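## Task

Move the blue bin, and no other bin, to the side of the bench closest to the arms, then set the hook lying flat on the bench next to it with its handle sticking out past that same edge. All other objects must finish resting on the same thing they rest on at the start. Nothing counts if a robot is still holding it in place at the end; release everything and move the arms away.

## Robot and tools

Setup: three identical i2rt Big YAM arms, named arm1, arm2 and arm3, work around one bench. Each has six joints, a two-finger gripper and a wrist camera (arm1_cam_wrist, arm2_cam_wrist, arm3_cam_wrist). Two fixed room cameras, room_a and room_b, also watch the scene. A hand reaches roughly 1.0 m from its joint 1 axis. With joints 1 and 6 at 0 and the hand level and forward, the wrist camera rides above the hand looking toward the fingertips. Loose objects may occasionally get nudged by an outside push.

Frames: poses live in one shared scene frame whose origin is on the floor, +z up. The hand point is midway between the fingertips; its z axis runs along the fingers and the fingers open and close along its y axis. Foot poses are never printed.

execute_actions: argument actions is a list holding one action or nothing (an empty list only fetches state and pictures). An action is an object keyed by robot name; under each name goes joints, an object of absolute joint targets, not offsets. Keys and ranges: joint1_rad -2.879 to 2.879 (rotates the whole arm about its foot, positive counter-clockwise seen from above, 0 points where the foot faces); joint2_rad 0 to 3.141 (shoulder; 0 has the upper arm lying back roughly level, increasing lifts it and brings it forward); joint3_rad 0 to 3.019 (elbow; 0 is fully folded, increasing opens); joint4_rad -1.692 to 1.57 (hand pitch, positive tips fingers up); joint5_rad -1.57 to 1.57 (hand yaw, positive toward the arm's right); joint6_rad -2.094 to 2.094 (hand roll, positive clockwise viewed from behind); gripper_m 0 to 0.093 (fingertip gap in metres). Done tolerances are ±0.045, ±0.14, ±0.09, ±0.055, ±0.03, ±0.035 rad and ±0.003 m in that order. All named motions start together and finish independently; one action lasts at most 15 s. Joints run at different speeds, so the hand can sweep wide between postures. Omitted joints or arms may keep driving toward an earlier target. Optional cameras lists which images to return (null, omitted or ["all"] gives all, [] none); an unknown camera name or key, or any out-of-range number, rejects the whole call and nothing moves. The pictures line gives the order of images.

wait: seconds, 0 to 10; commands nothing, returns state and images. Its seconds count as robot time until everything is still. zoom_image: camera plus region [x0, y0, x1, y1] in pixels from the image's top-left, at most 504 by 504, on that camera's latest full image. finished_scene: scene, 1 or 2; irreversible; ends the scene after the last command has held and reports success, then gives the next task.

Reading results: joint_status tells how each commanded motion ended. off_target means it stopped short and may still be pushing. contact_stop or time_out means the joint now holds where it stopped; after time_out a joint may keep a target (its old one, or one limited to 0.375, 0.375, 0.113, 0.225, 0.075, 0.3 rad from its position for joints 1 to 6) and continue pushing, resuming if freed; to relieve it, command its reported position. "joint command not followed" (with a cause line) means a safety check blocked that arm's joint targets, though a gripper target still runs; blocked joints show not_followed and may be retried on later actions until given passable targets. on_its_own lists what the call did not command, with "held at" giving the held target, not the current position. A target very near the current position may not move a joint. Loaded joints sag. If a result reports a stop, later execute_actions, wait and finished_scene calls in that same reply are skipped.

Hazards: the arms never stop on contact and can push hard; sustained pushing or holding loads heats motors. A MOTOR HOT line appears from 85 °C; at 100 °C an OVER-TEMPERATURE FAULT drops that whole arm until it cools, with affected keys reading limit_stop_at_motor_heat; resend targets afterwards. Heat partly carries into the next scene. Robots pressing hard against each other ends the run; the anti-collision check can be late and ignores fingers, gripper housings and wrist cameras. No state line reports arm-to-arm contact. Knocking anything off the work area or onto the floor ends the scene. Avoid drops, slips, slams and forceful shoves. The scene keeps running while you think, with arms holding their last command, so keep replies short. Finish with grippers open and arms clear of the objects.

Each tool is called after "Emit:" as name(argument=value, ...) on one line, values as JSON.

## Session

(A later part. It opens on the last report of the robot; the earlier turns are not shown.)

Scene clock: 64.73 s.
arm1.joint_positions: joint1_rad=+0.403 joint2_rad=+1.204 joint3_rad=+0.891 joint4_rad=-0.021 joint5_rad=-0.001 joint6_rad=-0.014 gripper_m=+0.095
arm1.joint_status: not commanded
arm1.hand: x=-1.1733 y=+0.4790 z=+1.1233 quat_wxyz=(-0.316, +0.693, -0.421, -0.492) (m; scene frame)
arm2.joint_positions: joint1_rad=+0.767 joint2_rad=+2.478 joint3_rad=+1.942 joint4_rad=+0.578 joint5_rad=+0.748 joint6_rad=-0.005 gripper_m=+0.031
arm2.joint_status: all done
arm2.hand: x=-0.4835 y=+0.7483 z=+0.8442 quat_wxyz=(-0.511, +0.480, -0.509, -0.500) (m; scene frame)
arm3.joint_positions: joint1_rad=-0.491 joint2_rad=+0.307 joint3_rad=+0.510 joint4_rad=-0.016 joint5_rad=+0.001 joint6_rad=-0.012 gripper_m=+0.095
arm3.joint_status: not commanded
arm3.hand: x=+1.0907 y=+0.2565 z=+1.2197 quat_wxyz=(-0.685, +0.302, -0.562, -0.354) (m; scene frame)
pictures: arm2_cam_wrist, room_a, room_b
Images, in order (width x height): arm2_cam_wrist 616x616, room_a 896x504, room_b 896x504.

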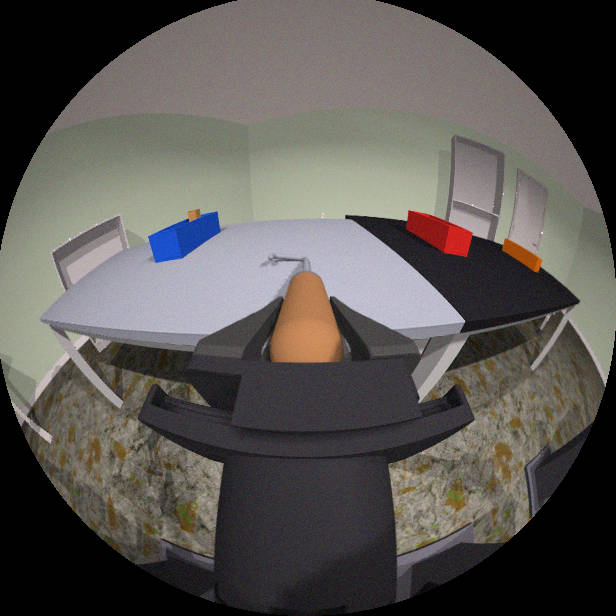

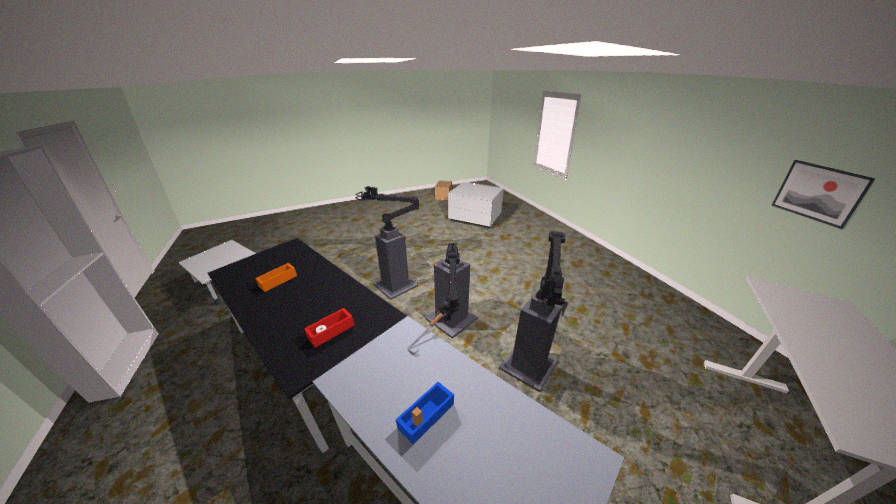

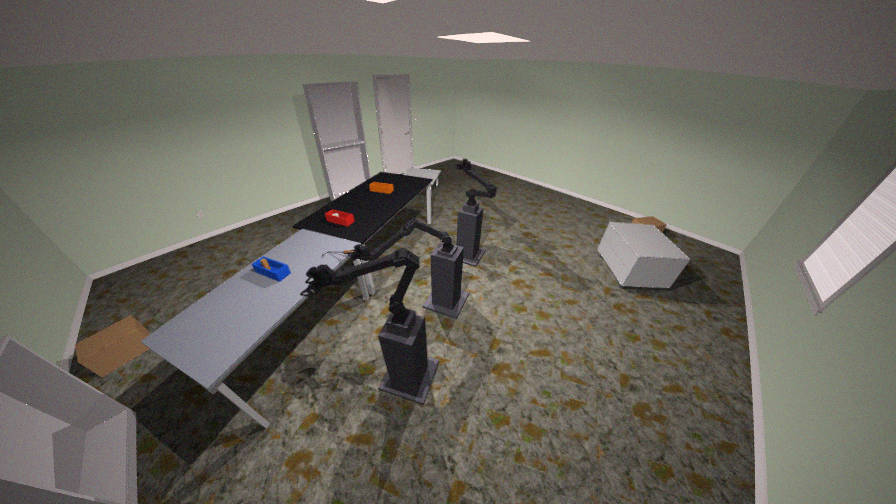

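Emit:
execute_actions(actions=[{"arm2":{"joints":{"joint2_rad":2.55}}}], cameras=[])

Emit:
execute_actions(actions=[{"arm2":{"joints":{"gripper_m":0.093}}}], cameras=["arm2_cam_wrist"])

Emit:
execute_actions(actions=[{"arm2":{"joints":{"joint2_rad":2.2}}}], cameras=[])

Emit:
execute_actions(actions=[{"arm2":{"joints":{"joint1_rad":-0.3,"joint2_rad":1.0,"joint3_rad":1.2,"joint4_rad":-0.5,"joint5_rad":0}}}], cameras=[])

Emit:
execute_actions(actions=[{"arm1":{"joints":{"joint1_rad":-0.81,"joint2_rad":2.55,"joint3_rad":1.63,"joint4_rad":1.0,"joint5_rad":-0.76}}}], cameras=["arm1_cam_wrist"])

Scene clock: 72.40 s.
arm1.joint_positions: joint1_rad=+0.403 joint2_rad=+1.204 joint3_rad=+0.891 joint4_rad=-0.021 joint5_rad=-0.001 joint6_rad=-0.014 gripper_m=+0.095
arm1.joint_status: not commanded
arm1.hand: x=-1.1733 y=+0.4790 z=+1.1233 quat_wxyz=(-0.316, +0.693, -0.421, -0.492) (m; scene frame)
arm2.joint_positions: joint1_rad=+0.767 joint2_rad=+2.547 joint3_rad=+1.942 joint4_rad=+0.578 joint5_rad=+0.747 joint6_rad=-0.005 gripper_m=+0.031
arm2.joint_status: all done
arm2.hand: x=-0.4820 y=+0.7457 z=+0.7850 quat_wxyz=(-0.509, +0.505, -0.509, -0.476) (m; scene frame)
arm3.joint_positions: joint1_rad=-0.491 joint2_rad=+0.307 joint3_rad=+0.510 joint4_rad=-0.016 joint5_rad=+0.001 joint6_rad=-0.012 gripper_m=+0.095
arm3.joint_status: not commanded
arm3.hand: x=+1.0907 y=+0.2565 z=+1.2197 quat_wxyz=(-0.685, +0.302, -0.562, -0.354) (m; scene frame)
pictures: none
No camera images: the call's "cameras" was empty. Leave "cameras" out to get every camera's image.

Scene clock: 73.10 s.
arm1.joint_positions: joint1_rad=+0.403 joint2_rad=+1.204 joint3_rad=+0.891 joint4_rad=-0.021 joint5_rad=-0.001 joint6_rad=-0.014 gripper_m=+0.095
arm1.joint_status: not commanded
arm1.hand: x=-1.1733 y=+0.4790 z=+1.1233 quat_wxyz=(-0.316, +0.693, -0.421, -0.492) (m; scene frame)
arm2.joint_positions: joint1_rad=+0.767 joint2_rad=+2.547 joint3_rad=+1.942 joint4_rad=+0.578 joint5_rad=+0.748 joint6_rad=-0.005 gripper_m=+0.093
arm2.joint_status: all done
arm2.hand: x=-0.4818 y=+0.7457 z=+0.7850 quat_wxyz=(-0.509, +0.504, -0.510, -0.476) (m; scene frame)
arm3.joint_positions: joint1_rad=-0.491 joint2_rad=+0.307 joint3_rad=+0.510 joint4_rad=-0.016 joint5_rad=+0.001 joint6_rad=-0.012 gripper_m=+0.095
arm3.joint_status: not commanded
arm3.hand: x=+1.0907 y=+0.2565 z=+1.2197 quat_wxyz=(-0.685, +0.302, -0.562, -0.354) (m; scene frame)
pictures: arm2_cam_wrist
Images, in order (width x height): arm2_cam_wrist 616x616.

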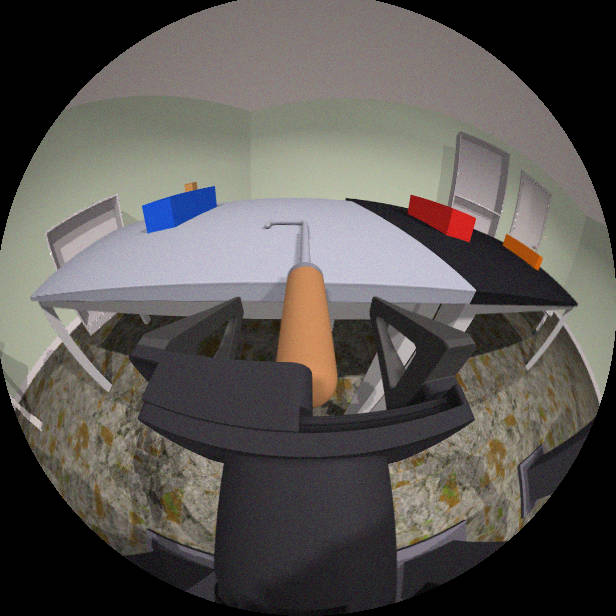

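Scene clock: 74.73 s.
arm1.joint_positions: joint1_rad=+0.403 joint2_rad=+1.204 joint3_rad=+0.891 joint4_rad=-0.021 joint5_rad=-0.001 joint6_rad=-0.014 gripper_m=+0.095
arm1.joint_status: not commanded
arm1.hand: x=-1.1733 y=+0.4790 z=+1.1233 quat_wxyz=(-0.316, +0.693, -0.421, -0.492) (m; scene frame)
arm2.joint_positions: joint1_rad=+0.767 joint2_rad=+2.198 joint3_rad=+1.975 joint4_rad=+0.578 joint5_rad=+0.748 joint6_rad=-0.005 gripper_m=+0.093
arm2.joint_status: all done
arm2.hand: x=-0.4650 y=+0.7271 z=+1.1030 quat_wxyz=(-0.510, +0.363, -0.495, -0.603) (m; scene frame)
arm3.joint_positions: joint1_rad=-0.491 joint2_rad=+0.307 joint3_rad=+0.510 joint4_rad=-0.016 joint5_rad=+0.001 joint6_rad=-0.012 gripper_m=+0.095
arm3.joint_status: not commanded
arm3.hand: x=+1.0907 y=+0.2565 z=+1.2197 quat_wxyz=(-0.685, +0.302, -0.562, -0.354) (m; scene frame)
pictures: none
No camera images: the call's "cameras" was empty. Leave "cameras" out to get every camera's image.

Scene clock: 76.60 s.
arm1.joint_positions: joint1_rad=+0.403 joint2_rad=+1.204 joint3_rad=+0.891 joint4_rad=-0.021 joint5_rad=-0.001 joint6_rad=-0.014 gripper_m=+0.095
arm1.joint_status: not commanded
arm1.hand: x=-1.1733 y=+0.4790 z=+1.1233 quat_wxyz=(-0.316, +0.693, -0.421, -0.492) (m; scene frame)
arm2.joint_positions: joint1_rad=-0.294 joint2_rad=+0.993 joint3_rad=+1.206 joint4_rad=-0.486 joint5_rad=+0.002 joint6_rad=-0.005 gripper_m=+0.093
arm2.joint_status: all done
arm2.hand: x=+0.1718 y=+0.4520 z=+1.2270 quat_wxyz=(-0.497, +0.460, -0.652, -0.340) (m; scene frame)
arm3.joint_positions: joint1_rad=-0.491 joint2_rad=+0.307 joint3_rad=+0.510 joint4_rad=-0.016 joint5_rad=+0.001 joint6_rad=-0.012 gripper_m=+0.095
arm3.joint_status: not commanded
arm3.hand: x=+1.0907 y=+0.2565 z=+1.2197 quat_wxyz=(-0.685, +0.302, -0.562, -0.354) (m; scene frame)
pictures: none
No camera images: the call's "cameras" was empty. Leave "cameras" out to get every camera's image.

Scene clock: 78.60 s.
arm1.joint_positions: joint1_rad=-0.805 joint2_rad=+2.584 joint3_rad=+1.599 joint4_rad=+0.972 joint5_rad=-0.759 joint6_rad=-0.013 gripper_m=+0.095
arm1.joint_status: all done
arm1.hand: x=-0.4793 y=+0.6515 z=+0.7697 quat_wxyz=(-0.501, +0.502, -0.495, -0.501) (m; scene frame)
arm2.joint_positions: joint1_rad=-0.294 joint2_rad=+0.993 joint3_rad=+1.206 joint4_rad=-0.486 joint5_rad=+0.002 joint6_rad=-0.005 gripper_m=+0.093
arm2.joint_status: not commanded
arm2.hand: x=+0.1718 y=+0.4520 z=+1.2270 quat_wxyz=(-0.497, +0.460, -0.652, -0.340) (m; scene frame)
arm3.joint_positions: joint1_rad=-0.491 joint2_rad=+0.307 joint3_rad=+0.510 joint4_rad=-0.016 joint5_rad=+0.001 joint6_rad=-0.012 gripper_m=+0.095
arm3.joint_status: not commanded
arm3.hand: x=+1.0907 y=+0.2565 z=+1.2197 quat_wxyz=(-0.685, +0.302, -0.562, -0.354) (m; scene frame)
pictures: arm1_cam_wrist
Images, in order (width x height): arm1_cam_wrist 616x616.

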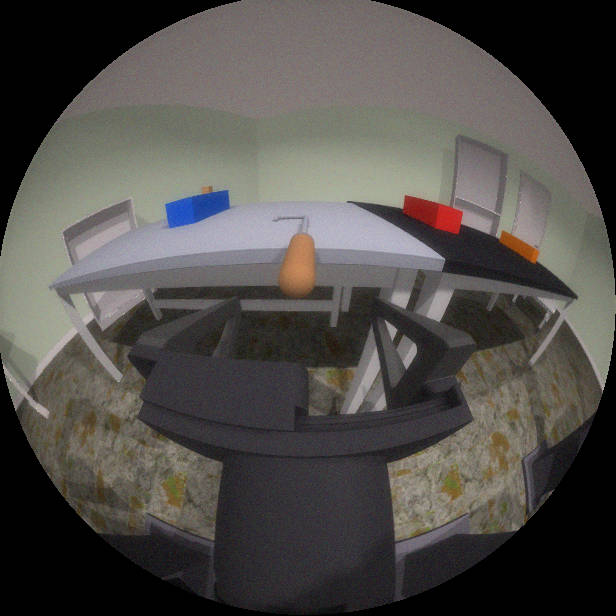

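Emit:
execute_actions(actions=[{"arm1":{"joints":{"joint1_rad":-0.755,"joint2_rad":2.65,"joint3_rad":1.83,"joint4_rad":0.87,"joint5_rad":-0.71}}}], cameras=[])

Emit:
execute_actions(actions=[{"arm1":{"joints":{"joint1_rad":-0.705,"joint2_rad":2.73,"joint3_rad":2.01,"joint4_rad":0.77,"joint5_rad":-0.66}}}], cameras=["arm1_cam_wrist"])

Scene clock: 85.33 s.
arm1.joint_positions: joint1_rad=-0.753 joint2_rad=+2.633 joint3_rad=+1.778 joint4_rad=+0.887 joint5_rad=-0.712 joint6_rad=-0.013 gripper_m=+0.095
arm1.joint_status: all done
arm1.hand: x=-0.4766 y=+0.7094 z=+0.7924 quat_wxyz=(-0.516, +0.502, -0.478, -0.503) (m; scene frame)
arm2.joint_positions: joint1_rad=-0.294 joint2_rad=+0.993 joint3_rad=+1.206 joint4_rad=-0.486 joint5_rad=+0.002 joint6_rad=-0.005 gripper_m=+0.093
arm2.joint_status: not commanded
arm2.hand: x=+0.1718 y=+0.4520 z=+1.2270 quat_wxyz=(-0.497, +0.460, -0.652, -0.340) (m; scene frame)
arm3.joint_positions: joint1_rad=-0.491 joint2_rad=+0.307 joint3_rad=+0.510 joint4_rad=-0.016 joint5_rad=+0.001 joint6_rad=-0.012 gripper_m=+0.095
arm3.joint_status: not commanded
arm3.hand: x=+1.0907 y=+0.2565 z=+1.2197 quat_wxyz=(-0.685, +0.302, -0.562, -0.354) (m; scene frame)
pictures: none
No camera images: the call's "cameras" was empty. Leave "cameras" out to get every camera's image.

Scene clock: 86.27 s.
arm1.joint_positions: joint1_rad=-0.706 joint2_rad=+2.723 joint3_rad=+1.946 joint4_rad=+0.786 joint5_rad=-0.661 joint6_rad=-0.013 gripper_m=+0.095
arm1.joint_status: all done
arm1.hand: x=-0.4826 y=+0.7558 z=+0.7760 quat_wxyz=(-0.509, +0.502, -0.487, -0.502) (m; scene frame)
arm2.joint_positions: joint1_rad=-0.294 joint2_rad=+0.993 joint3_rad=+1.206 joint4_rad=-0.486 joint5_rad=+0.002 joint6_rad=-0.005 gripper_m=+0.093
arm2.joint_status: not commanded
arm2.hand: x=+0.1718 y=+0.4520 z=+1.2270 quat_wxyz=(-0.497, +0.460, -0.652, -0.340) (m; scene frame)
arm3.joint_positions: joint1_rad=-0.491 joint2_rad=+0.307 joint3_rad=+0.510 joint4_rad=-0.016 joint5_rad=+0.001 joint6_rad=-0.012 gripper_m=+0.095
arm3.joint_status: not commanded
arm3.hand: x=+1.0907 y=+0.2565 z=+1.2197 quat_wxyz=(-0.685, +0.302, -0.562, -0.354) (m; scene frame)
pictures: arm1_cam_wrist
Images, in order (width x height): arm1_cam_wrist 616x616.

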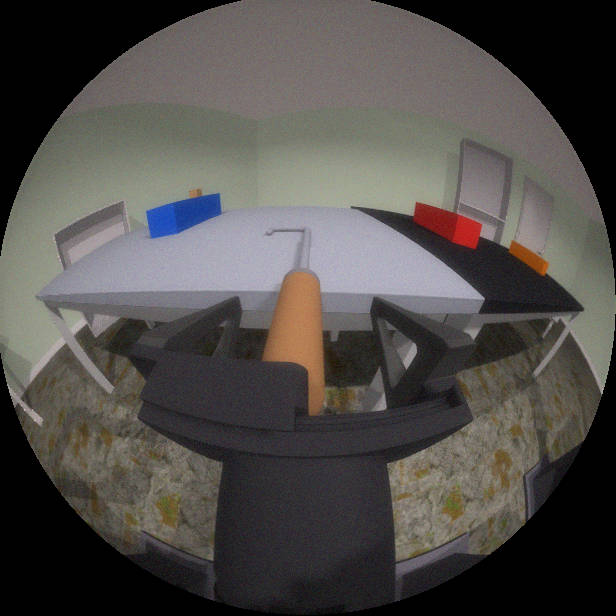

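Emit:
execute_actions(actions=[{"arm1":{"joints":{"gripper_m":0}}}], cameras=[])

Emit:
execute_actions(actions=[{"arm1":{"joints":{"joint2_rad":2.63,"joint6_rad":-1.57}}}], cameras=["arm1_cam_wrist"])

Emit:
execute_actions(actions=[{"arm1":{"joints":{"joint2_rad":2.45}}}], cameras=["arm1_cam_wrist","room_b"])

Scene clock: 89.93 s.
arm1.joint_positions: joint1_rad=-0.706 joint2_rad=+2.724 joint3_rad=+1.946 joint4_rad=+0.782 joint5_rad=-0.661 joint6_rad=-0.012 gripper_m=+0.031
arm1.joint_status: gripper_m off_target (ended at +0.031, target +0.000)
arm1.hand: x=-0.4827 y=+0.7557 z=+0.7742 quat_wxyz=(-0.507, +0.502, -0.489, -0.502) (m; scene frame)
arm2.joint_positions: joint1_rad=-0.294 joint2_rad=+0.993 joint3_rad=+1.206 joint4_rad=-0.486 joint5_rad=+0.002 joint6_rad=-0.005 gripper_m=+0.093
arm2.joint_status: not commanded
arm2.hand: x=+0.1718 y=+0.4520 z=+1.2270 quat_wxyz=(-0.497, +0.460, -0.652, -0.340) (m; scene frame)
arm3.joint_positions: joint1_rad=-0.491 joint2_rad=+0.307 joint3_rad=+0.510 joint4_rad=-0.016 joint5_rad=+0.001 joint6_rad=-0.012 gripper_m=+0.095
arm3.joint_status: not commanded
arm3.hand: x=+1.0907 y=+0.2565 z=+1.2197 quat_wxyz=(-0.685, +0.302, -0.562, -0.354) (m; scene frame)
pictures: none
No camera images: the call's "cameras" was empty. Leave "cameras" out to get every camera's image.

Scene clock: 92.13 s.
arm1.joint_positions: joint1_rad=-0.704 joint2_rad=+2.674 joint3_rad=+1.953 joint4_rad=+0.780 joint5_rad=-0.670 joint6_rad=-1.546 gripper_m=+0.031
arm1.joint_status: all done
arm1.hand: x=-0.4808 y=+0.7635 z=+0.8195 quat_wxyz=(-0.728, +0.685, +0.012, -0.002) (m; scene frame)
arm2.joint_positions: joint1_rad=-0.294 joint2_rad=+0.993 joint3_rad=+1.206 joint4_rad=-0.486 joint5_rad=+0.002 joint6_rad=-0.005 gripper_m=+0.093
arm2.joint_status: not commanded
arm2.hand: x=+0.1718 y=+0.4520 z=+1.2270 quat_wxyz=(-0.497, +0.460, -0.652, -0.340) (m; scene frame)
arm3.joint_positions: joint1_rad=-0.491 joint2_rad=+0.307 joint3_rad=+0.510 joint4_rad=-0.016 joint5_rad=+0.001 joint6_rad=-0.012 gripper_m=+0.095
arm3.joint_status: not commanded
arm3.hand: x=+1.0907 y=+0.2565 z=+1.2197 quat_wxyz=(-0.685, +0.302, -0.562, -0.354) (m; scene frame)
pictures: arm1_cam_wrist
Images, in order (width x height): arm1_cam_wrist 616x616.

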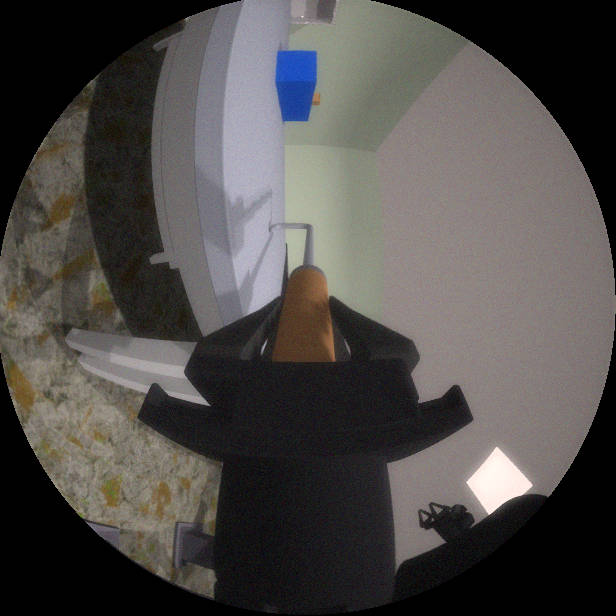

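Scene clock: 94.07 s.
arm1.joint_positions: joint1_rad=-0.704 joint2_rad=+2.505 joint3_rad=+1.953 joint4_rad=+0.758 joint5_rad=-0.662 joint6_rad=-1.554 gripper_m=+0.031
arm1.joint_status: all done
arm1.hand: x=-0.4736 y=+0.7699 z=+0.9627 quat_wxyz=(-0.766, +0.641, +0.044, +0.035) (m; scene frame)
arm2.joint_positions: joint1_rad=-0.294 joint2_rad=+0.993 joint3_rad=+1.206 joint4_rad=-0.486 joint5_rad=+0.002 joint6_rad=-0.005 gripper_m=+0.093
arm2.joint_status: not commanded
arm2.hand: x=+0.1718 y=+0.4520 z=+1.2270 quat_wxyz=(-0.497, +0.460, -0.652, -0.340) (m; scene frame)
arm3.joint_positions: joint1_rad=-0.491 joint2_rad=+0.307 joint3_rad=+0.510 joint4_rad=-0.016 joint5_rad=+0.001 joint6_rad=-0.012 gripper_m=+0.095
arm3.joint_status: not commanded
arm3.hand: x=+1.0907 y=+0.2565 z=+1.2197 quat_wxyz=(-0.685, +0.302, -0.562, -0.354) (m; scene frame)
pictures: arm1_cam_wrist, room_b
Images, in order (width x height): arm1_cam_wrist 616x616, room_b 896x504.

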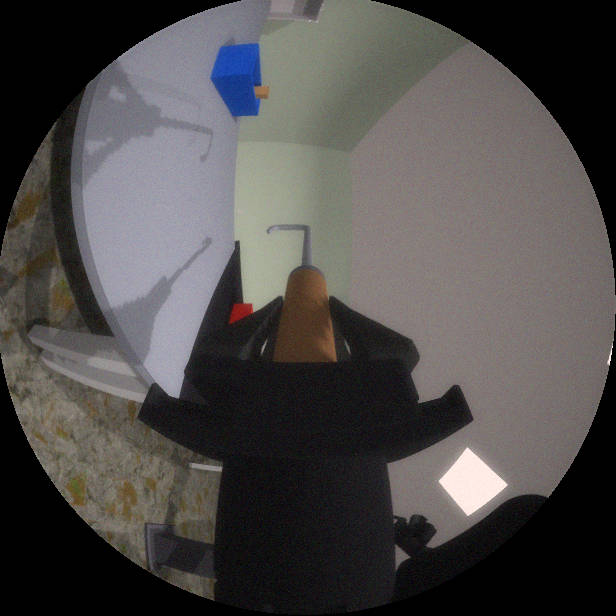

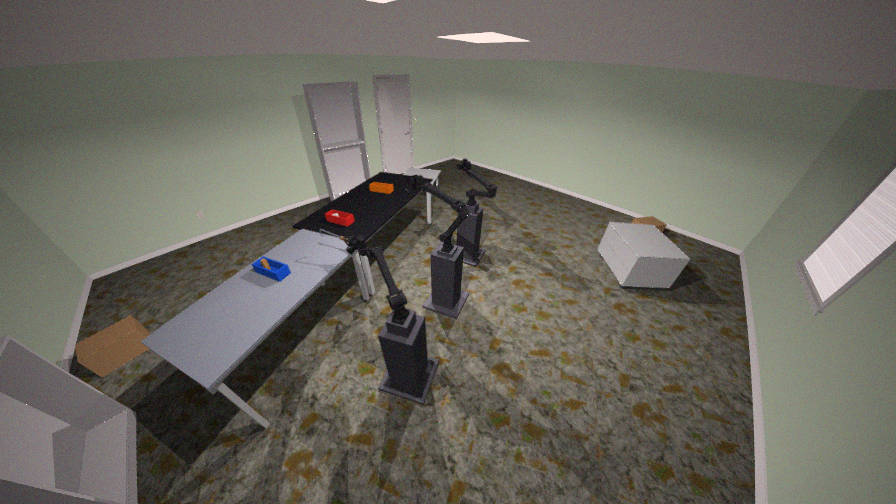

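Emit:
execute_actions(actions=[{"arm1":{"joints":{"joint1_rad":-0.075,"joint2_rad":2.33,"joint3_rad":1.9,"joint4_rad":0.55,"joint5_rad":0}}}], cameras=["arm1_cam_wrist","room_b","room_a"])

Scene clock: 98.50 s.
arm1.joint_positions: joint1_rad=-0.070 joint2_rad=+2.433 joint3_rad=+1.883 joint4_rad=+0.540 joint5_rad=-0.001 joint6_rad=-1.554 gripper_m=+0.031
arm1.joint_status: all done
arm1.hand: x=-0.9177 y=+0.9172 z=+0.9434 quat_wxyz=(-0.709, +0.705, -0.010, +0.001) (m; scene frame)
arm2.joint_positions: joint1_rad=-0.294 joint2_rad=+0.993 joint3_rad=+1.206 joint4_rad=-0.486 joint5_rad=+0.002 joint6_rad=-0.005 gripper_m=+0.093
arm2.joint_status: not commanded
arm2.hand: x=+0.1718 y=+0.4520 z=+1.2270 quat_wxyz=(-0.497, +0.460, -0.652, -0.340) (m; scene frame)
arm3.joint_positions: joint1_rad=-0.491 joint2_rad=+0.307 joint3_rad=+0.510 joint4_rad=-0.016 joint5_rad=+0.001 joint6_rad=-0.012 gripper_m=+0.095
arm3.joint_status: not commanded
arm3.hand: x=+1.0907 y=+0.2565 z=+1.2197 quat_wxyz=(-0.685, +0.302, -0.562, -0.354) (m; scene frame)
pictures: arm1_cam_wrist, room_a, room_b
Images, in order (width x height): arm1_cam_wrist 616x616, room_a 896x504, room_b 896x504.

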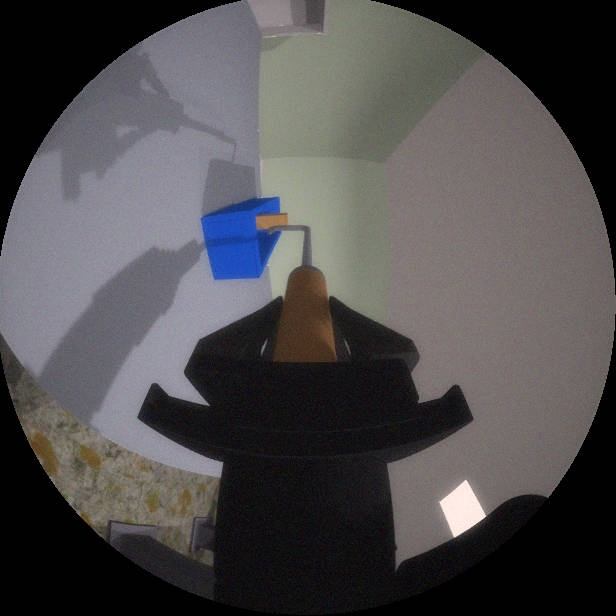

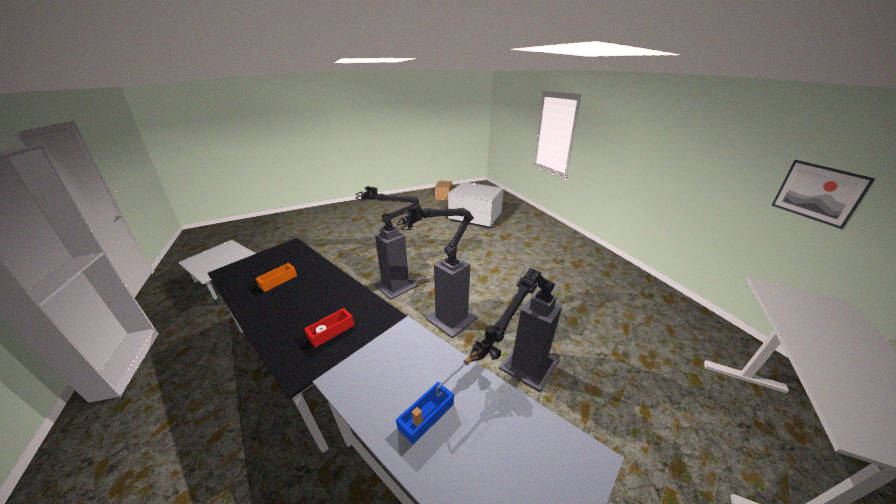

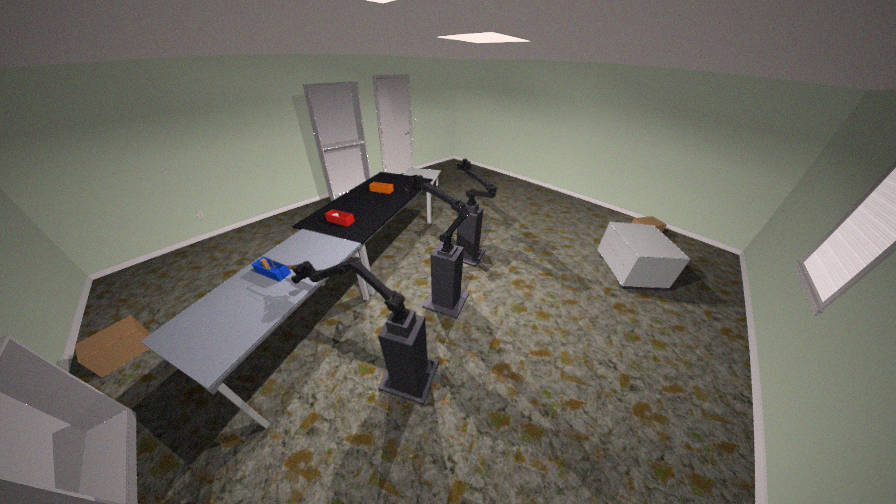

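Emit:
execute_actions(actions=[{"arm1":{"joints":{"joint4_rad":0.45}}}], cameras=["arm1_cam_wrist"])

Emit:
execute_actions(actions=[{"arm1":{"joints":{"joint2_rad":2.26,"joint3_rad":1.7,"joint4_rad":0.55}}}], cameras=["arm1_cam_wrist"])

Scene clock: 105.33 s.
arm1.joint_positions: joint1_rad=-0.070 joint2_rad=+2.430 joint3_rad=+1.880 joint4_rad=+0.440 joint5_rad=-0.001 joint6_rad=-1.554 gripper_m=+0.031
arm1.joint_status: all done
arm1.hand: x=-0.9176 y=+0.9154 z=+0.9195 quat_wxyz=(-0.672, +0.740, -0.011, +0.001) (m; scene frame)
arm2.joint_positions: joint1_rad=-0.294 joint2_rad=+0.993 joint3_rad=+1.206 joint4_rad=-0.486 joint5_rad=+0.002 joint6_rad=-0.005 gripper_m=+0.093
arm2.joint_status: not commanded
arm2.hand: x=+0.1718 y=+0.4520 z=+1.2270 quat_wxyz=(-0.497, +0.460, -0.652, -0.340) (m; scene frame)
arm3.joint_positions: joint1_rad=-0.491 joint2_rad=+0.307 joint3_rad=+0.510 joint4_rad=-0.016 joint5_rad=+0.001 joint6_rad=-0.012 gripper_m=+0.095
arm3.joint_status: not commanded
arm3.hand: x=+1.0907 y=+0.2565 z=+1.2197 quat_wxyz=(-0.685, +0.302, -0.562, -0.354) (m; scene frame)
pictures: arm1_cam_wrist
Images, in order (width x height): arm1_cam_wrist 616x616.

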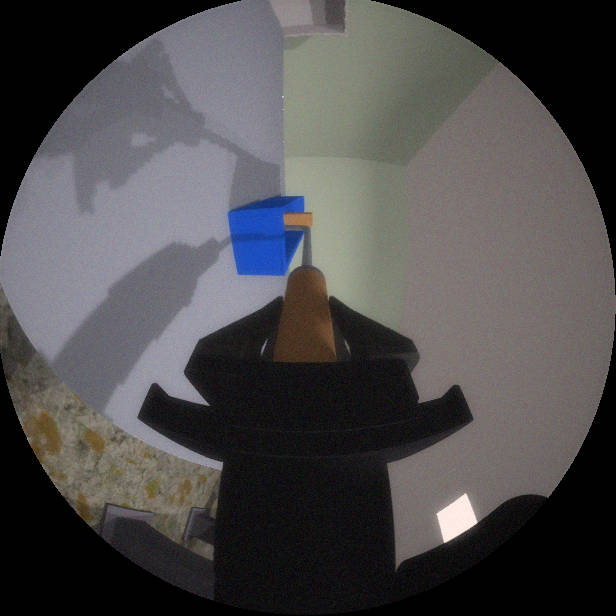

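Scene clock: 107.40 s.
arm1.joint_positions: joint1_rad=-0.070 joint2_rad=+2.340 joint3_rad=+1.683 joint4_rad=+0.493 joint5_rad=-0.001 joint6_rad=-1.554 gripper_m=+0.031
arm1.joint_status: joint4_rad time_out (moved +0.053 of +0.110); the others done
arm1.on_its_own: joint4_rad reads +0.493 and still pushes toward +0.550 since a time_out
arm1.hand: x=-0.9182 y=+0.8718 z=+0.9010 quat_wxyz=(-0.652, +0.758, -0.011, +0.001) (m; scene frame)
arm2.joint_positions: joint1_rad=-0.294 joint2_rad=+0.993 joint3_rad=+1.206 joint4_rad=-0.486 joint5_rad=+0.002 joint6_rad=-0.005 gripper_m=+0.093
arm2.joint_status: not commanded
arm2.hand: x=+0.1718 y=+0.4520 z=+1.2270 quat_wxyz=(-0.497, +0.460, -0.652, -0.340) (m; scene frame)
arm3.joint_positions: joint1_rad=-0.491 joint2_rad=+0.307 joint3_rad=+0.510 joint4_rad=-0.016 joint5_rad=+0.001 joint6_rad=-0.012 gripper_m=+0.095
arm3.joint_status: not commanded
arm3.hand: x=+1.0907 y=+0.2565 z=+1.2197 quat_wxyz=(-0.685, +0.302, -0.562, -0.354) (m; scene frame)
pictures: arm1_cam_wrist
Images, in order (width x height): arm1_cam_wrist 616x616.

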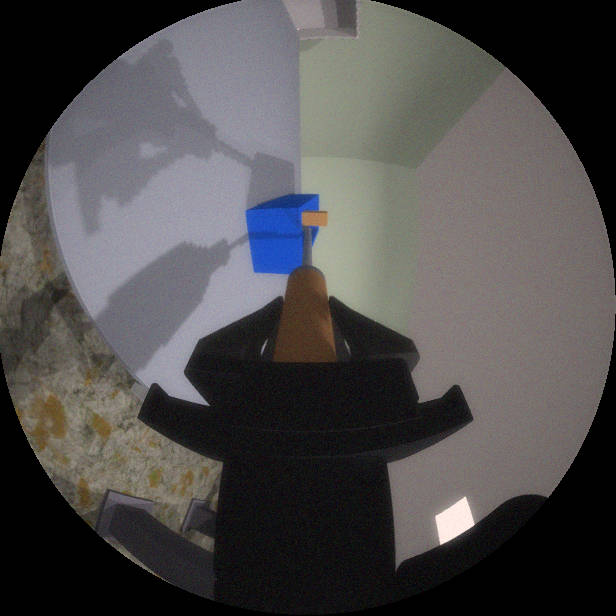

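Emit:
execute_actions(actions=[{"arm1":{"joints":{"joint2_rad":2.13,"joint3_rad":1.51,"joint4_rad":0.61}}}], cameras=["arm1_cam_wrist"])

Emit:
execute_actions(actions=[{"arm1":{"joints":{"joint2_rad":2.04,"joint3_rad":1.35,"joint4_rad":0.67}}}], cameras=["arm1_cam_wrist"])

Scene clock: 111.97 s.
arm1.joint_positions: joint1_rad=-0.070 joint2_rad=+2.212 joint3_rad=+1.495 joint4_rad=+0.549 joint5_rad=-0.001 joint6_rad=-1.554 gripper_m=+0.031
arm1.joint_status: joint4_rad time_out (moved +0.056 of +0.117); the others done
arm1.on_its_own: joint4_rad reads +0.549 and still pushes toward +0.610 since a time_out
arm1.hand: x=-0.9190 y=+0.8256 z=+0.9199 quat_wxyz=(-0.651, +0.759, -0.011, +0.001) (m; scene frame)
arm2.joint_positions: joint1_rad=-0.294 joint2_rad=+0.993 joint3_rad=+1.206 joint4_rad=-0.486 joint5_rad=+0.002 joint6_rad=-0.005 gripper_m=+0.093
arm2.joint_status: not commanded
arm2.hand: x=+0.1718 y=+0.4520 z=+1.2270 quat_wxyz=(-0.497, +0.460, -0.652, -0.340) (m; scene frame)
arm3.joint_positions: joint1_rad=-0.491 joint2_rad=+0.307 joint3_rad=+0.510 joint4_rad=-0.016 joint5_rad=+0.001 joint6_rad=-0.012 gripper_m=+0.095
arm3.joint_status: not commanded
arm3.hand: x=+1.0907 y=+0.2565 z=+1.2197 quat_wxyz=(-0.685, +0.302, -0.562, -0.354) (m; scene frame)
pictures: arm1_cam_wrist
Images, in order (width x height): arm1_cam_wrist 616x616.

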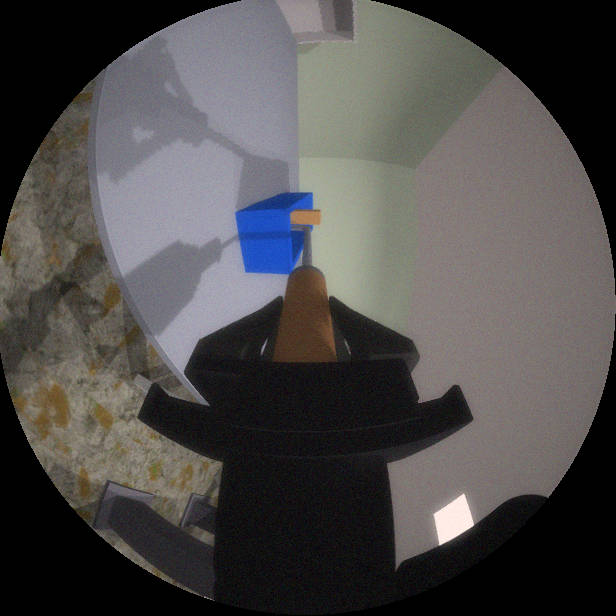

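not run: a stop came earlier in this reply.

Emit:
execute_actions(actions=[{"arm1":{"joints":{"joint2_rad":2.01,"joint3_rad":1.225,"joint4_rad":0.77}}}], cameras=["arm1_cam_wrist"])

Emit:
execute_actions(actions=[{"arm1":{"joints":{"joint2_rad":1.90,"joint3_rad":0.98,"joint4_rad":0.89}}}], cameras=["arm1_cam_wrist"])

Scene clock: 122.23 s.
arm1.joint_positions: joint1_rad=-0.070 joint2_rad=+2.070 joint3_rad=+1.209 joint4_rad=+0.715 joint5_rad=-0.001 joint6_rad=-1.554 gripper_m=+0.031
arm1.joint_status: joint4_rad time_out (moved +0.166 of +0.221); the others done
arm1.on_its_own: joint4_rad reads +0.715 and still pushes toward +0.770 since a time_out
arm1.hand: x=-0.9202 y=+0.7474 z=+0.9223 quat_wxyz=(-0.659, +0.752, -0.011, +0.001) (m; scene frame)
arm2.joint_positions: joint1_rad=-0.294 joint2_rad=+0.993 joint3_rad=+1.206 joint4_rad=-0.486 joint5_rad=+0.002 joint6_rad=-0.005 gripper_m=+0.093
arm2.joint_status: not commanded
arm2.hand: x=+0.1718 y=+0.4520 z=+1.2270 quat_wxyz=(-0.497, +0.460, -0.652, -0.340) (m; scene frame)
arm3.joint_positions: joint1_rad=-0.491 joint2_rad=+0.307 joint3_rad=+0.510 joint4_rad=-0.016 joint5_rad=+0.001 joint6_rad=-0.012 gripper_m=+0.095
arm3.joint_status: not commanded
arm3.hand: x=+1.0907 y=+0.2565 z=+1.2197 quat_wxyz=(-0.685, +0.302, -0.562, -0.354) (m; scene frame)
pictures: arm1_cam_wrist
Images, in order (width x height): arm1_cam_wrist 616x616.

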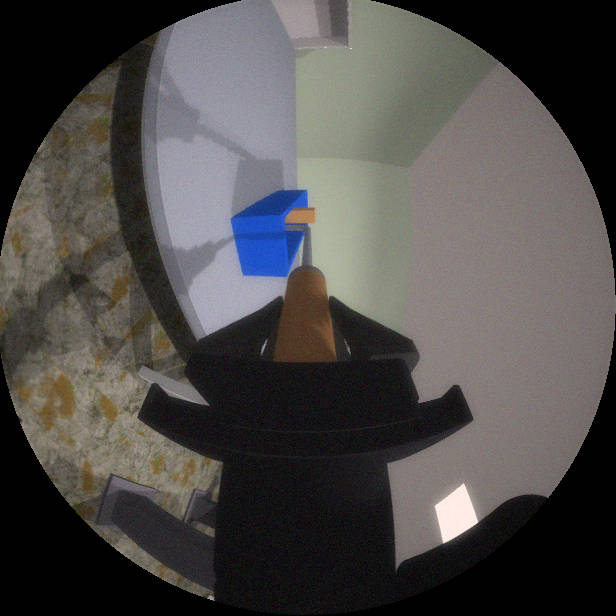

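not run: a stop came earlier in this reply.

Emit:
execute_actions(actions=[{"arm1":{"joints":{"joint2_rad":1.87,"joint3_rad":0.88,"joint4_rad":0.91}}}], cameras=["arm1_cam_wrist","room_b"])

Scene clock: 124.60 s.
arm1.joint_positions: joint1_rad=-0.070 joint2_rad=+1.915 joint3_rad=+0.860 joint4_rad=+0.857 joint5_rad=-0.001 joint6_rad=-1.554 gripper_m=+0.031
arm1.joint_status: all done
arm1.hand: x=-0.9219 y=+0.6358 z=+0.8994 quat_wxyz=(-0.640, +0.769, -0.011, +0.001) (m; scene frame)
arm2.joint_positions: joint1_rad=-0.294 joint2_rad=+0.993 joint3_rad=+1.206 joint4_rad=-0.486 joint5_rad=+0.002 joint6_rad=-0.005 gripper_m=+0.093
arm2.joint_status: not commanded
arm2.hand: x=+0.1718 y=+0.4520 z=+1.2270 quat_wxyz=(-0.497, +0.460, -0.652, -0.340) (m; scene frame)
arm3.joint_positions: joint1_rad=-0.491 joint2_rad=+0.307 joint3_rad=+0.510 joint4_rad=-0.016 joint5_rad=+0.001 joint6_rad=-0.012 gripper_m=+0.095
arm3.joint_status: not commanded
arm3.hand: x=+1.0907 y=+0.2565 z=+1.2197 quat_wxyz=(-0.685, +0.302, -0.562, -0.354) (m; scene frame)
pictures: arm1_cam_wrist, room_b
Images, in order (width x height): arm1_cam_wrist 616x616, room_b 896x504.

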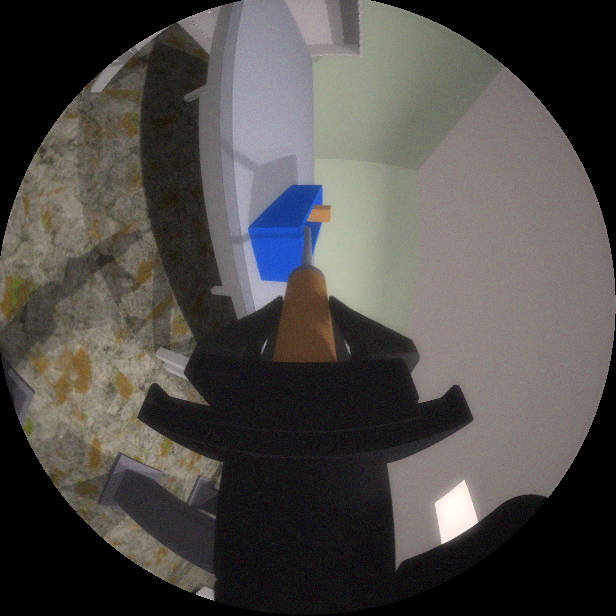

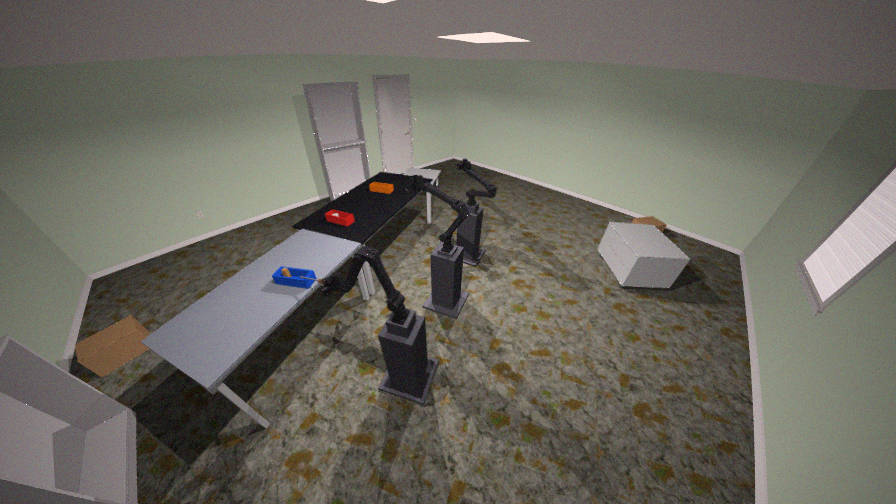

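Emit:
execute_actions(actions=[{"arm1":{"joints":{"joint2_rad":1.76,"joint3_rad":0.665,"joint4_rad":1.03}}}], cameras=["arm1_cam_wrist","room_b"])

Emit:
zoom_image(camera="room_b", region=[240,230,400,330])

Scene clock: 128.37 s.
arm1.joint_positions: joint1_rad=-0.070 joint2_rad=+1.810 joint3_rad=+0.653 joint4_rad=+0.971 joint5_rad=-0.001 joint6_rad=-1.555 gripper_m=+0.031
arm1.joint_status: joint4_rad time_out (moved +0.113 of +0.173); the others done
arm1.on_its_own: joint4_rad reads +0.971 and still pushes toward +1.030 since a time_out
arm1.hand: x=-0.9230 y=+0.5654 z=+0.9016 quat_wxyz=(-0.644, +0.765, -0.011, +0.001) (m; scene frame)
arm2.joint_positions: joint1_rad=-0.294 joint2_rad=+0.993 joint3_rad=+1.206 joint4_rad=-0.486 joint5_rad=+0.002 joint6_rad=-0.005 gripper_m=+0.093
arm2.joint_status: not commanded
arm2.hand: x=+0.1718 y=+0.4520 z=+1.2270 quat_wxyz=(-0.497, +0.460, -0.652, -0.340) (m; scene frame)
arm3.joint_positions: joint1_rad=-0.491 joint2_rad=+0.307 joint3_rad=+0.510 joint4_rad=-0.016 joint5_rad=+0.001 joint6_rad=-0.012 gripper_m=+0.095
arm3.joint_status: not commanded
arm3.hand: x=+1.0907 y=+0.2565 z=+1.2197 quat_wxyz=(-0.685, +0.302, -0.562, -0.354) (m; scene frame)
pictures: arm1_cam_wrist, room_b
Images, in order (width x height): arm1_cam_wrist 616x616, room_b 896x504.

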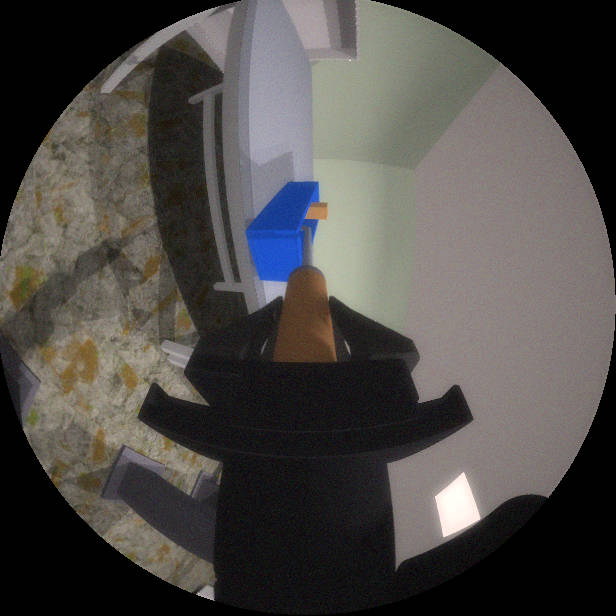

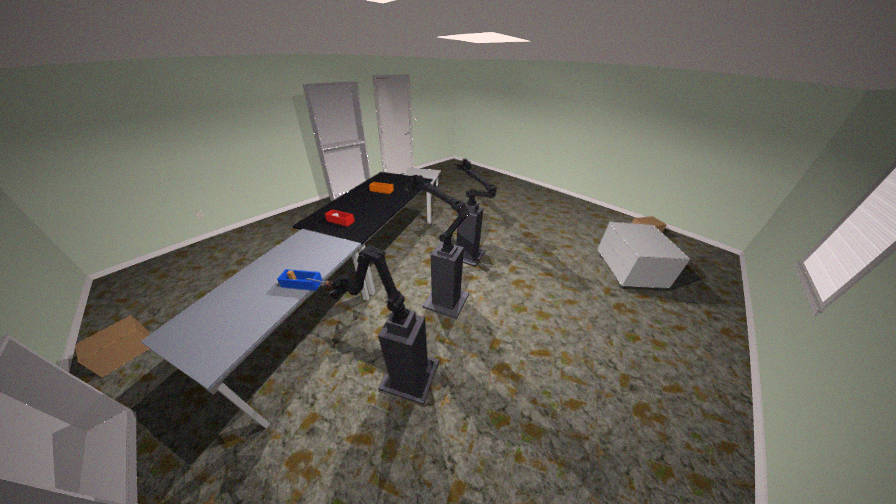

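Region (240, 230, 400, 330) of room_b's 896x504 image, scaled by 3.150, with more detail than that image has; it fills the top 315 rows of this view, and the rest is white.

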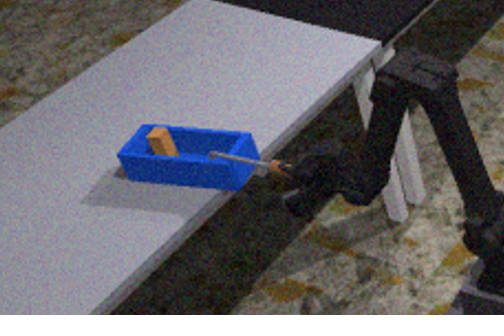

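Emit:
execute_actions(actions=[{"arm1":{"joints":{"joint3_rad":0.85}}}], cameras=["arm1_cam_wrist"])

Emit:
execute_actions(actions=[{"arm1":{"joints":{"joint1_rad":-0.43,"joint3_rad":1.1}}}], cameras=[])

Emit:
execute_actions(actions=[{"arm1":{"joints":{"joint2_rad":2.3,"joint3_rad":1.44,"joint5_rad":-0.39}}}], cameras=["arm1_cam_wrist","room_a"])

Scene clock: 134.03 s.
arm1.joint_positions: joint1_rad=-0.070 joint2_rad=+1.810 joint3_rad=+0.795 joint4_rad=+0.977 joint5_rad=-0.001 joint6_rad=-1.555 gripper_m=+0.031
arm1.joint_status: all done
arm1.hand: x=-0.9224 y=+0.6166 z=+0.9639 quat_wxyz=(-0.699, +0.715, -0.010, +0.001) (m; scene frame)
arm2.joint_positions: joint1_rad=-0.294 joint2_rad=+0.993 joint3_rad=+1.206 joint4_rad=-0.486 joint5_rad=+0.002 joint6_rad=-0.005 gripper_m=+0.093
arm2.joint_status: not commanded
arm2.hand: x=+0.1718 y=+0.4520 z=+1.2270 quat_wxyz=(-0.497, +0.460, -0.652, -0.340) (m; scene frame)
arm3.joint_positions: joint1_rad=-0.491 joint2_rad=+0.307 joint3_rad=+0.510 joint4_rad=-0.016 joint5_rad=+0.001 joint6_rad=-0.012 gripper_m=+0.095
arm3.joint_status: not commanded
arm3.hand: x=+1.0907 y=+0.2565 z=+1.2197 quat_wxyz=(-0.685, +0.302, -0.562, -0.354) (m; scene frame)
pictures: arm1_cam_wrist
Images, in order (width x height): arm1_cam_wrist 616x616.

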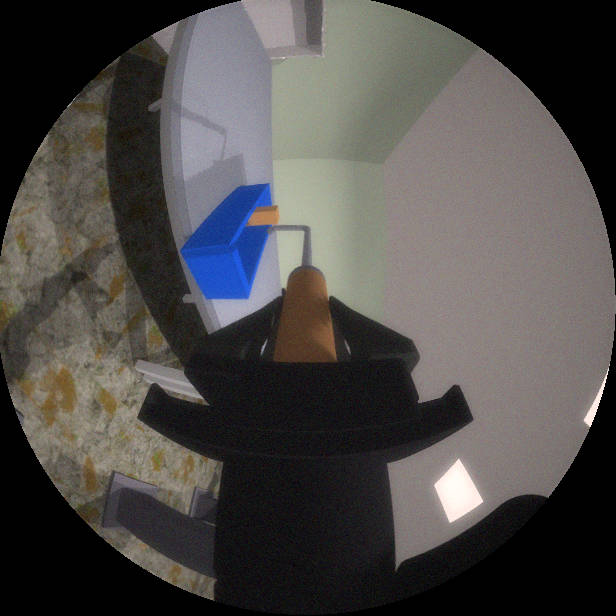

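Scene clock: 135.53 s.
arm1.joint_positions: joint1_rad=-0.428 joint2_rad=+1.807 joint3_rad=+1.047 joint4_rad=+0.983 joint5_rad=-0.001 joint6_rad=-1.555 gripper_m=+0.031
arm1.joint_status: all done
arm1.hand: x=-0.6789 y=+0.6352 z=+1.0908 quat_wxyz=(-0.774, +0.606, -0.121, +0.139) (m; scene frame)
arm2.joint_positions: joint1_rad=-0.294 joint2_rad=+0.993 joint3_rad=+1.206 joint4_rad=-0.486 joint5_rad=+0.002 joint6_rad=-0.005 gripper_m=+0.093
arm2.joint_status: not commanded
arm2.hand: x=+0.1718 y=+0.4520 z=+1.2270 quat_wxyz=(-0.497, +0.460, -0.652, -0.340) (m; scene frame)
arm3.joint_positions: joint1_rad=-0.491 joint2_rad=+0.307 joint3_rad=+0.510 joint4_rad=-0.016 joint5_rad=+0.001 joint6_rad=-0.012 gripper_m=+0.095
arm3.joint_status: not commanded
arm3.hand: x=+1.0907 y=+0.2565 z=+1.2197 quat_wxyz=(-0.685, +0.302, -0.562, -0.354) (m; scene frame)
pictures: none
No camera images: the call's "cameras" was empty. Leave "cameras" out to get every camera's image.

Scene clock: 137.03 s.
arm1.joint_positions: joint1_rad=-0.428 joint2_rad=+2.371 joint3_rad=+1.371 joint4_rad=+0.990 joint5_rad=-0.390 joint6_rad=-1.556 gripper_m=+0.031
arm1.joint_status: all done
arm1.hand: x=-0.7069 y=+0.7436 z=+0.8401 quat_wxyz=(-0.709, +0.705, +0.000, -0.010) (m; scene frame)
arm2.joint_positions: joint1_rad=-0.294 joint2_rad=+0.993 joint3_rad=+1.206 joint4_rad=-0.486 joint5_rad=+0.002 joint6_rad=-0.005 gripper_m=+0.093
arm2.joint_status: not commanded
arm2.hand: x=+0.1718 y=+0.4520 z=+1.2270 quat_wxyz=(-0.497, +0.460, -0.652, -0.340) (m; scene frame)
arm3.joint_positions: joint1_rad=-0.491 joint2_rad=+0.307 joint3_rad=+0.510 joint4_rad=-0.016 joint5_rad=+0.001 joint6_rad=-0.012 gripper_m=+0.095
arm3.joint_status: not commanded
arm3.hand: x=+1.0907 y=+0.2565 z=+1.2197 quat_wxyz=(-0.685, +0.302, -0.562, -0.354) (m; scene frame)
pictures: arm1_cam_wrist, room_a
Images, in order (width x height): arm1_cam_wrist 616x616, room_a 896x504.

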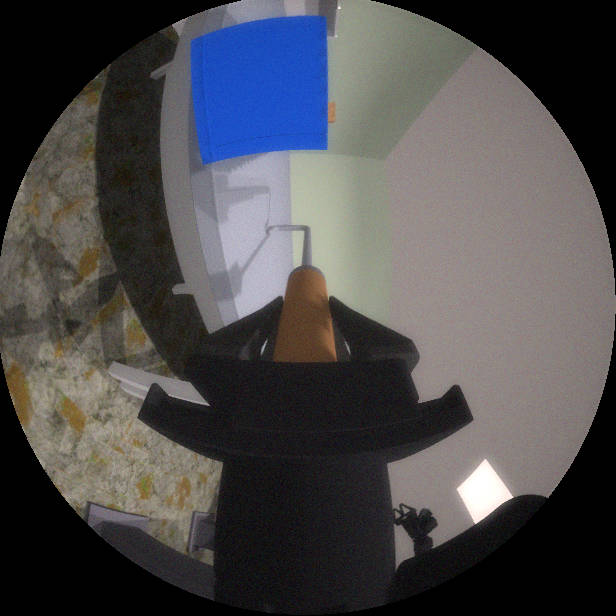

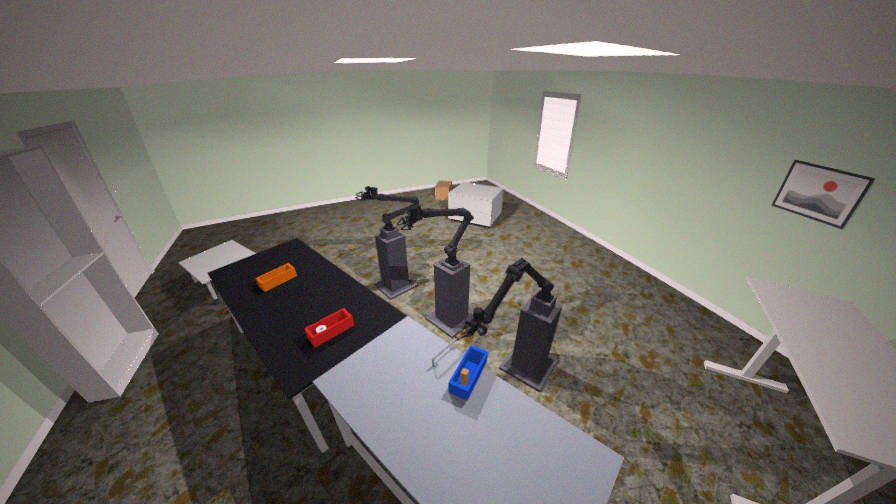

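Emit:
execute_actions(actions=[{"arm1":{"joints":{"joint6_rad":0}}}], cameras=[])

Emit:
execute_actions(actions=[{"arm1":{"joints":{"joint2_rad":2.5,"joint3_rad":1.55,"joint4_rad":1.08}}}], cameras=["arm1_cam_wrist"])

Scene clock: 140.93 s.
arm1.joint_positions: joint1_rad=-0.428 joint2_rad=+2.371 joint3_rad=+1.371 joint4_rad=+0.990 joint5_rad=-0.390 joint6_rad=-0.019 gripper_m=+0.031
arm1.joint_status: all done
arm1.hand: x=-0.7069 y=+0.7436 z=+0.8401 quat_wxyz=(-0.502, +0.507, -0.490, -0.500) (m; scene frame)
arm2.joint_positions: joint1_rad=-0.294 joint2_rad=+0.993 joint3_rad=+1.206 joint4_rad=-0.486 joint5_rad=+0.002 joint6_rad=-0.005 gripper_m=+0.093
arm2.joint_status: not commanded
arm2.hand: x=+0.1718 y=+0.4520 z=+1.2270 quat_wxyz=(-0.497, +0.460, -0.652, -0.340) (m; scene frame)
arm3.joint_positions: joint1_rad=-0.491 joint2_rad=+0.307 joint3_rad=+0.510 joint4_rad=-0.016 joint5_rad=+0.001 joint6_rad=-0.012 gripper_m=+0.095
arm3.joint_status: not commanded
arm3.hand: x=+1.0907 y=+0.2565 z=+1.2197 quat_wxyz=(-0.685, +0.302, -0.562, -0.354) (m; scene frame)
pictures: none
No camera images: the call's "cameras" was empty. Leave "cameras" out to get every camera's image.

Scene clock: 142.13 s.
arm1.joint_positions: joint1_rad=-0.428 joint2_rad=+2.530 joint3_rad=+1.496 joint4_rad=+1.042 joint5_rad=-0.391 joint6_rad=-0.015 gripper_m=+0.031
arm1.joint_status: all done
arm1.hand: x=-0.7000 y=+0.7620 z=+0.7843 quat_wxyz=(-0.507, +0.504, -0.485, -0.504) (m; scene frame)
arm2.joint_positions: joint1_rad=-0.294 joint2_rad=+0.993 joint3_rad=+1.206 joint4_rad=-0.486 joint5_rad=+0.002 joint6_rad=-0.005 gripper_m=+0.093
arm2.joint_status: not commanded
arm2.hand: x=+0.1718 y=+0.4520 z=+1.2270 quat_wxyz=(-0.497, +0.460, -0.652, -0.340) (m; scene frame)
arm3.joint_positions: joint1_rad=-0.491 joint2_rad=+0.307 joint3_rad=+0.510 joint4_rad=-0.016 joint5_rad=+0.001 joint6_rad=-0.012 gripper_m=+0.095
arm3.joint_status: not commanded
arm3.hand: x=+1.0907 y=+0.2565 z=+1.2197 quat_wxyz=(-0.685, +0.302, -0.562, -0.354) (m; scene frame)
pictures: arm1_cam_wrist
Images, in order (width x height): arm1_cam_wrist 616x616.

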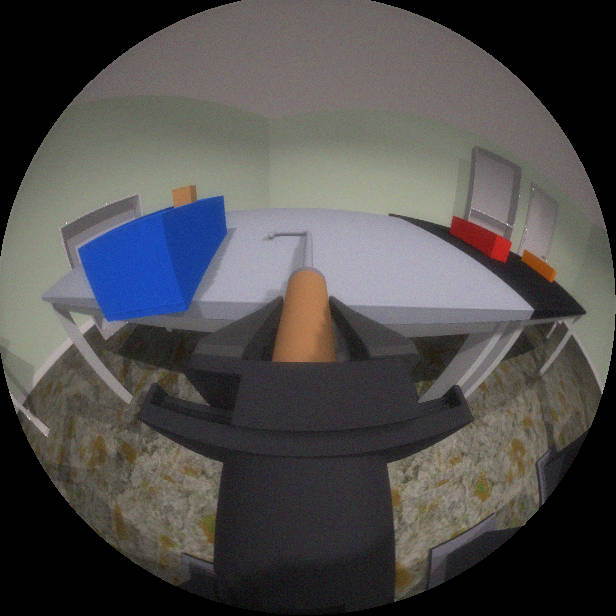

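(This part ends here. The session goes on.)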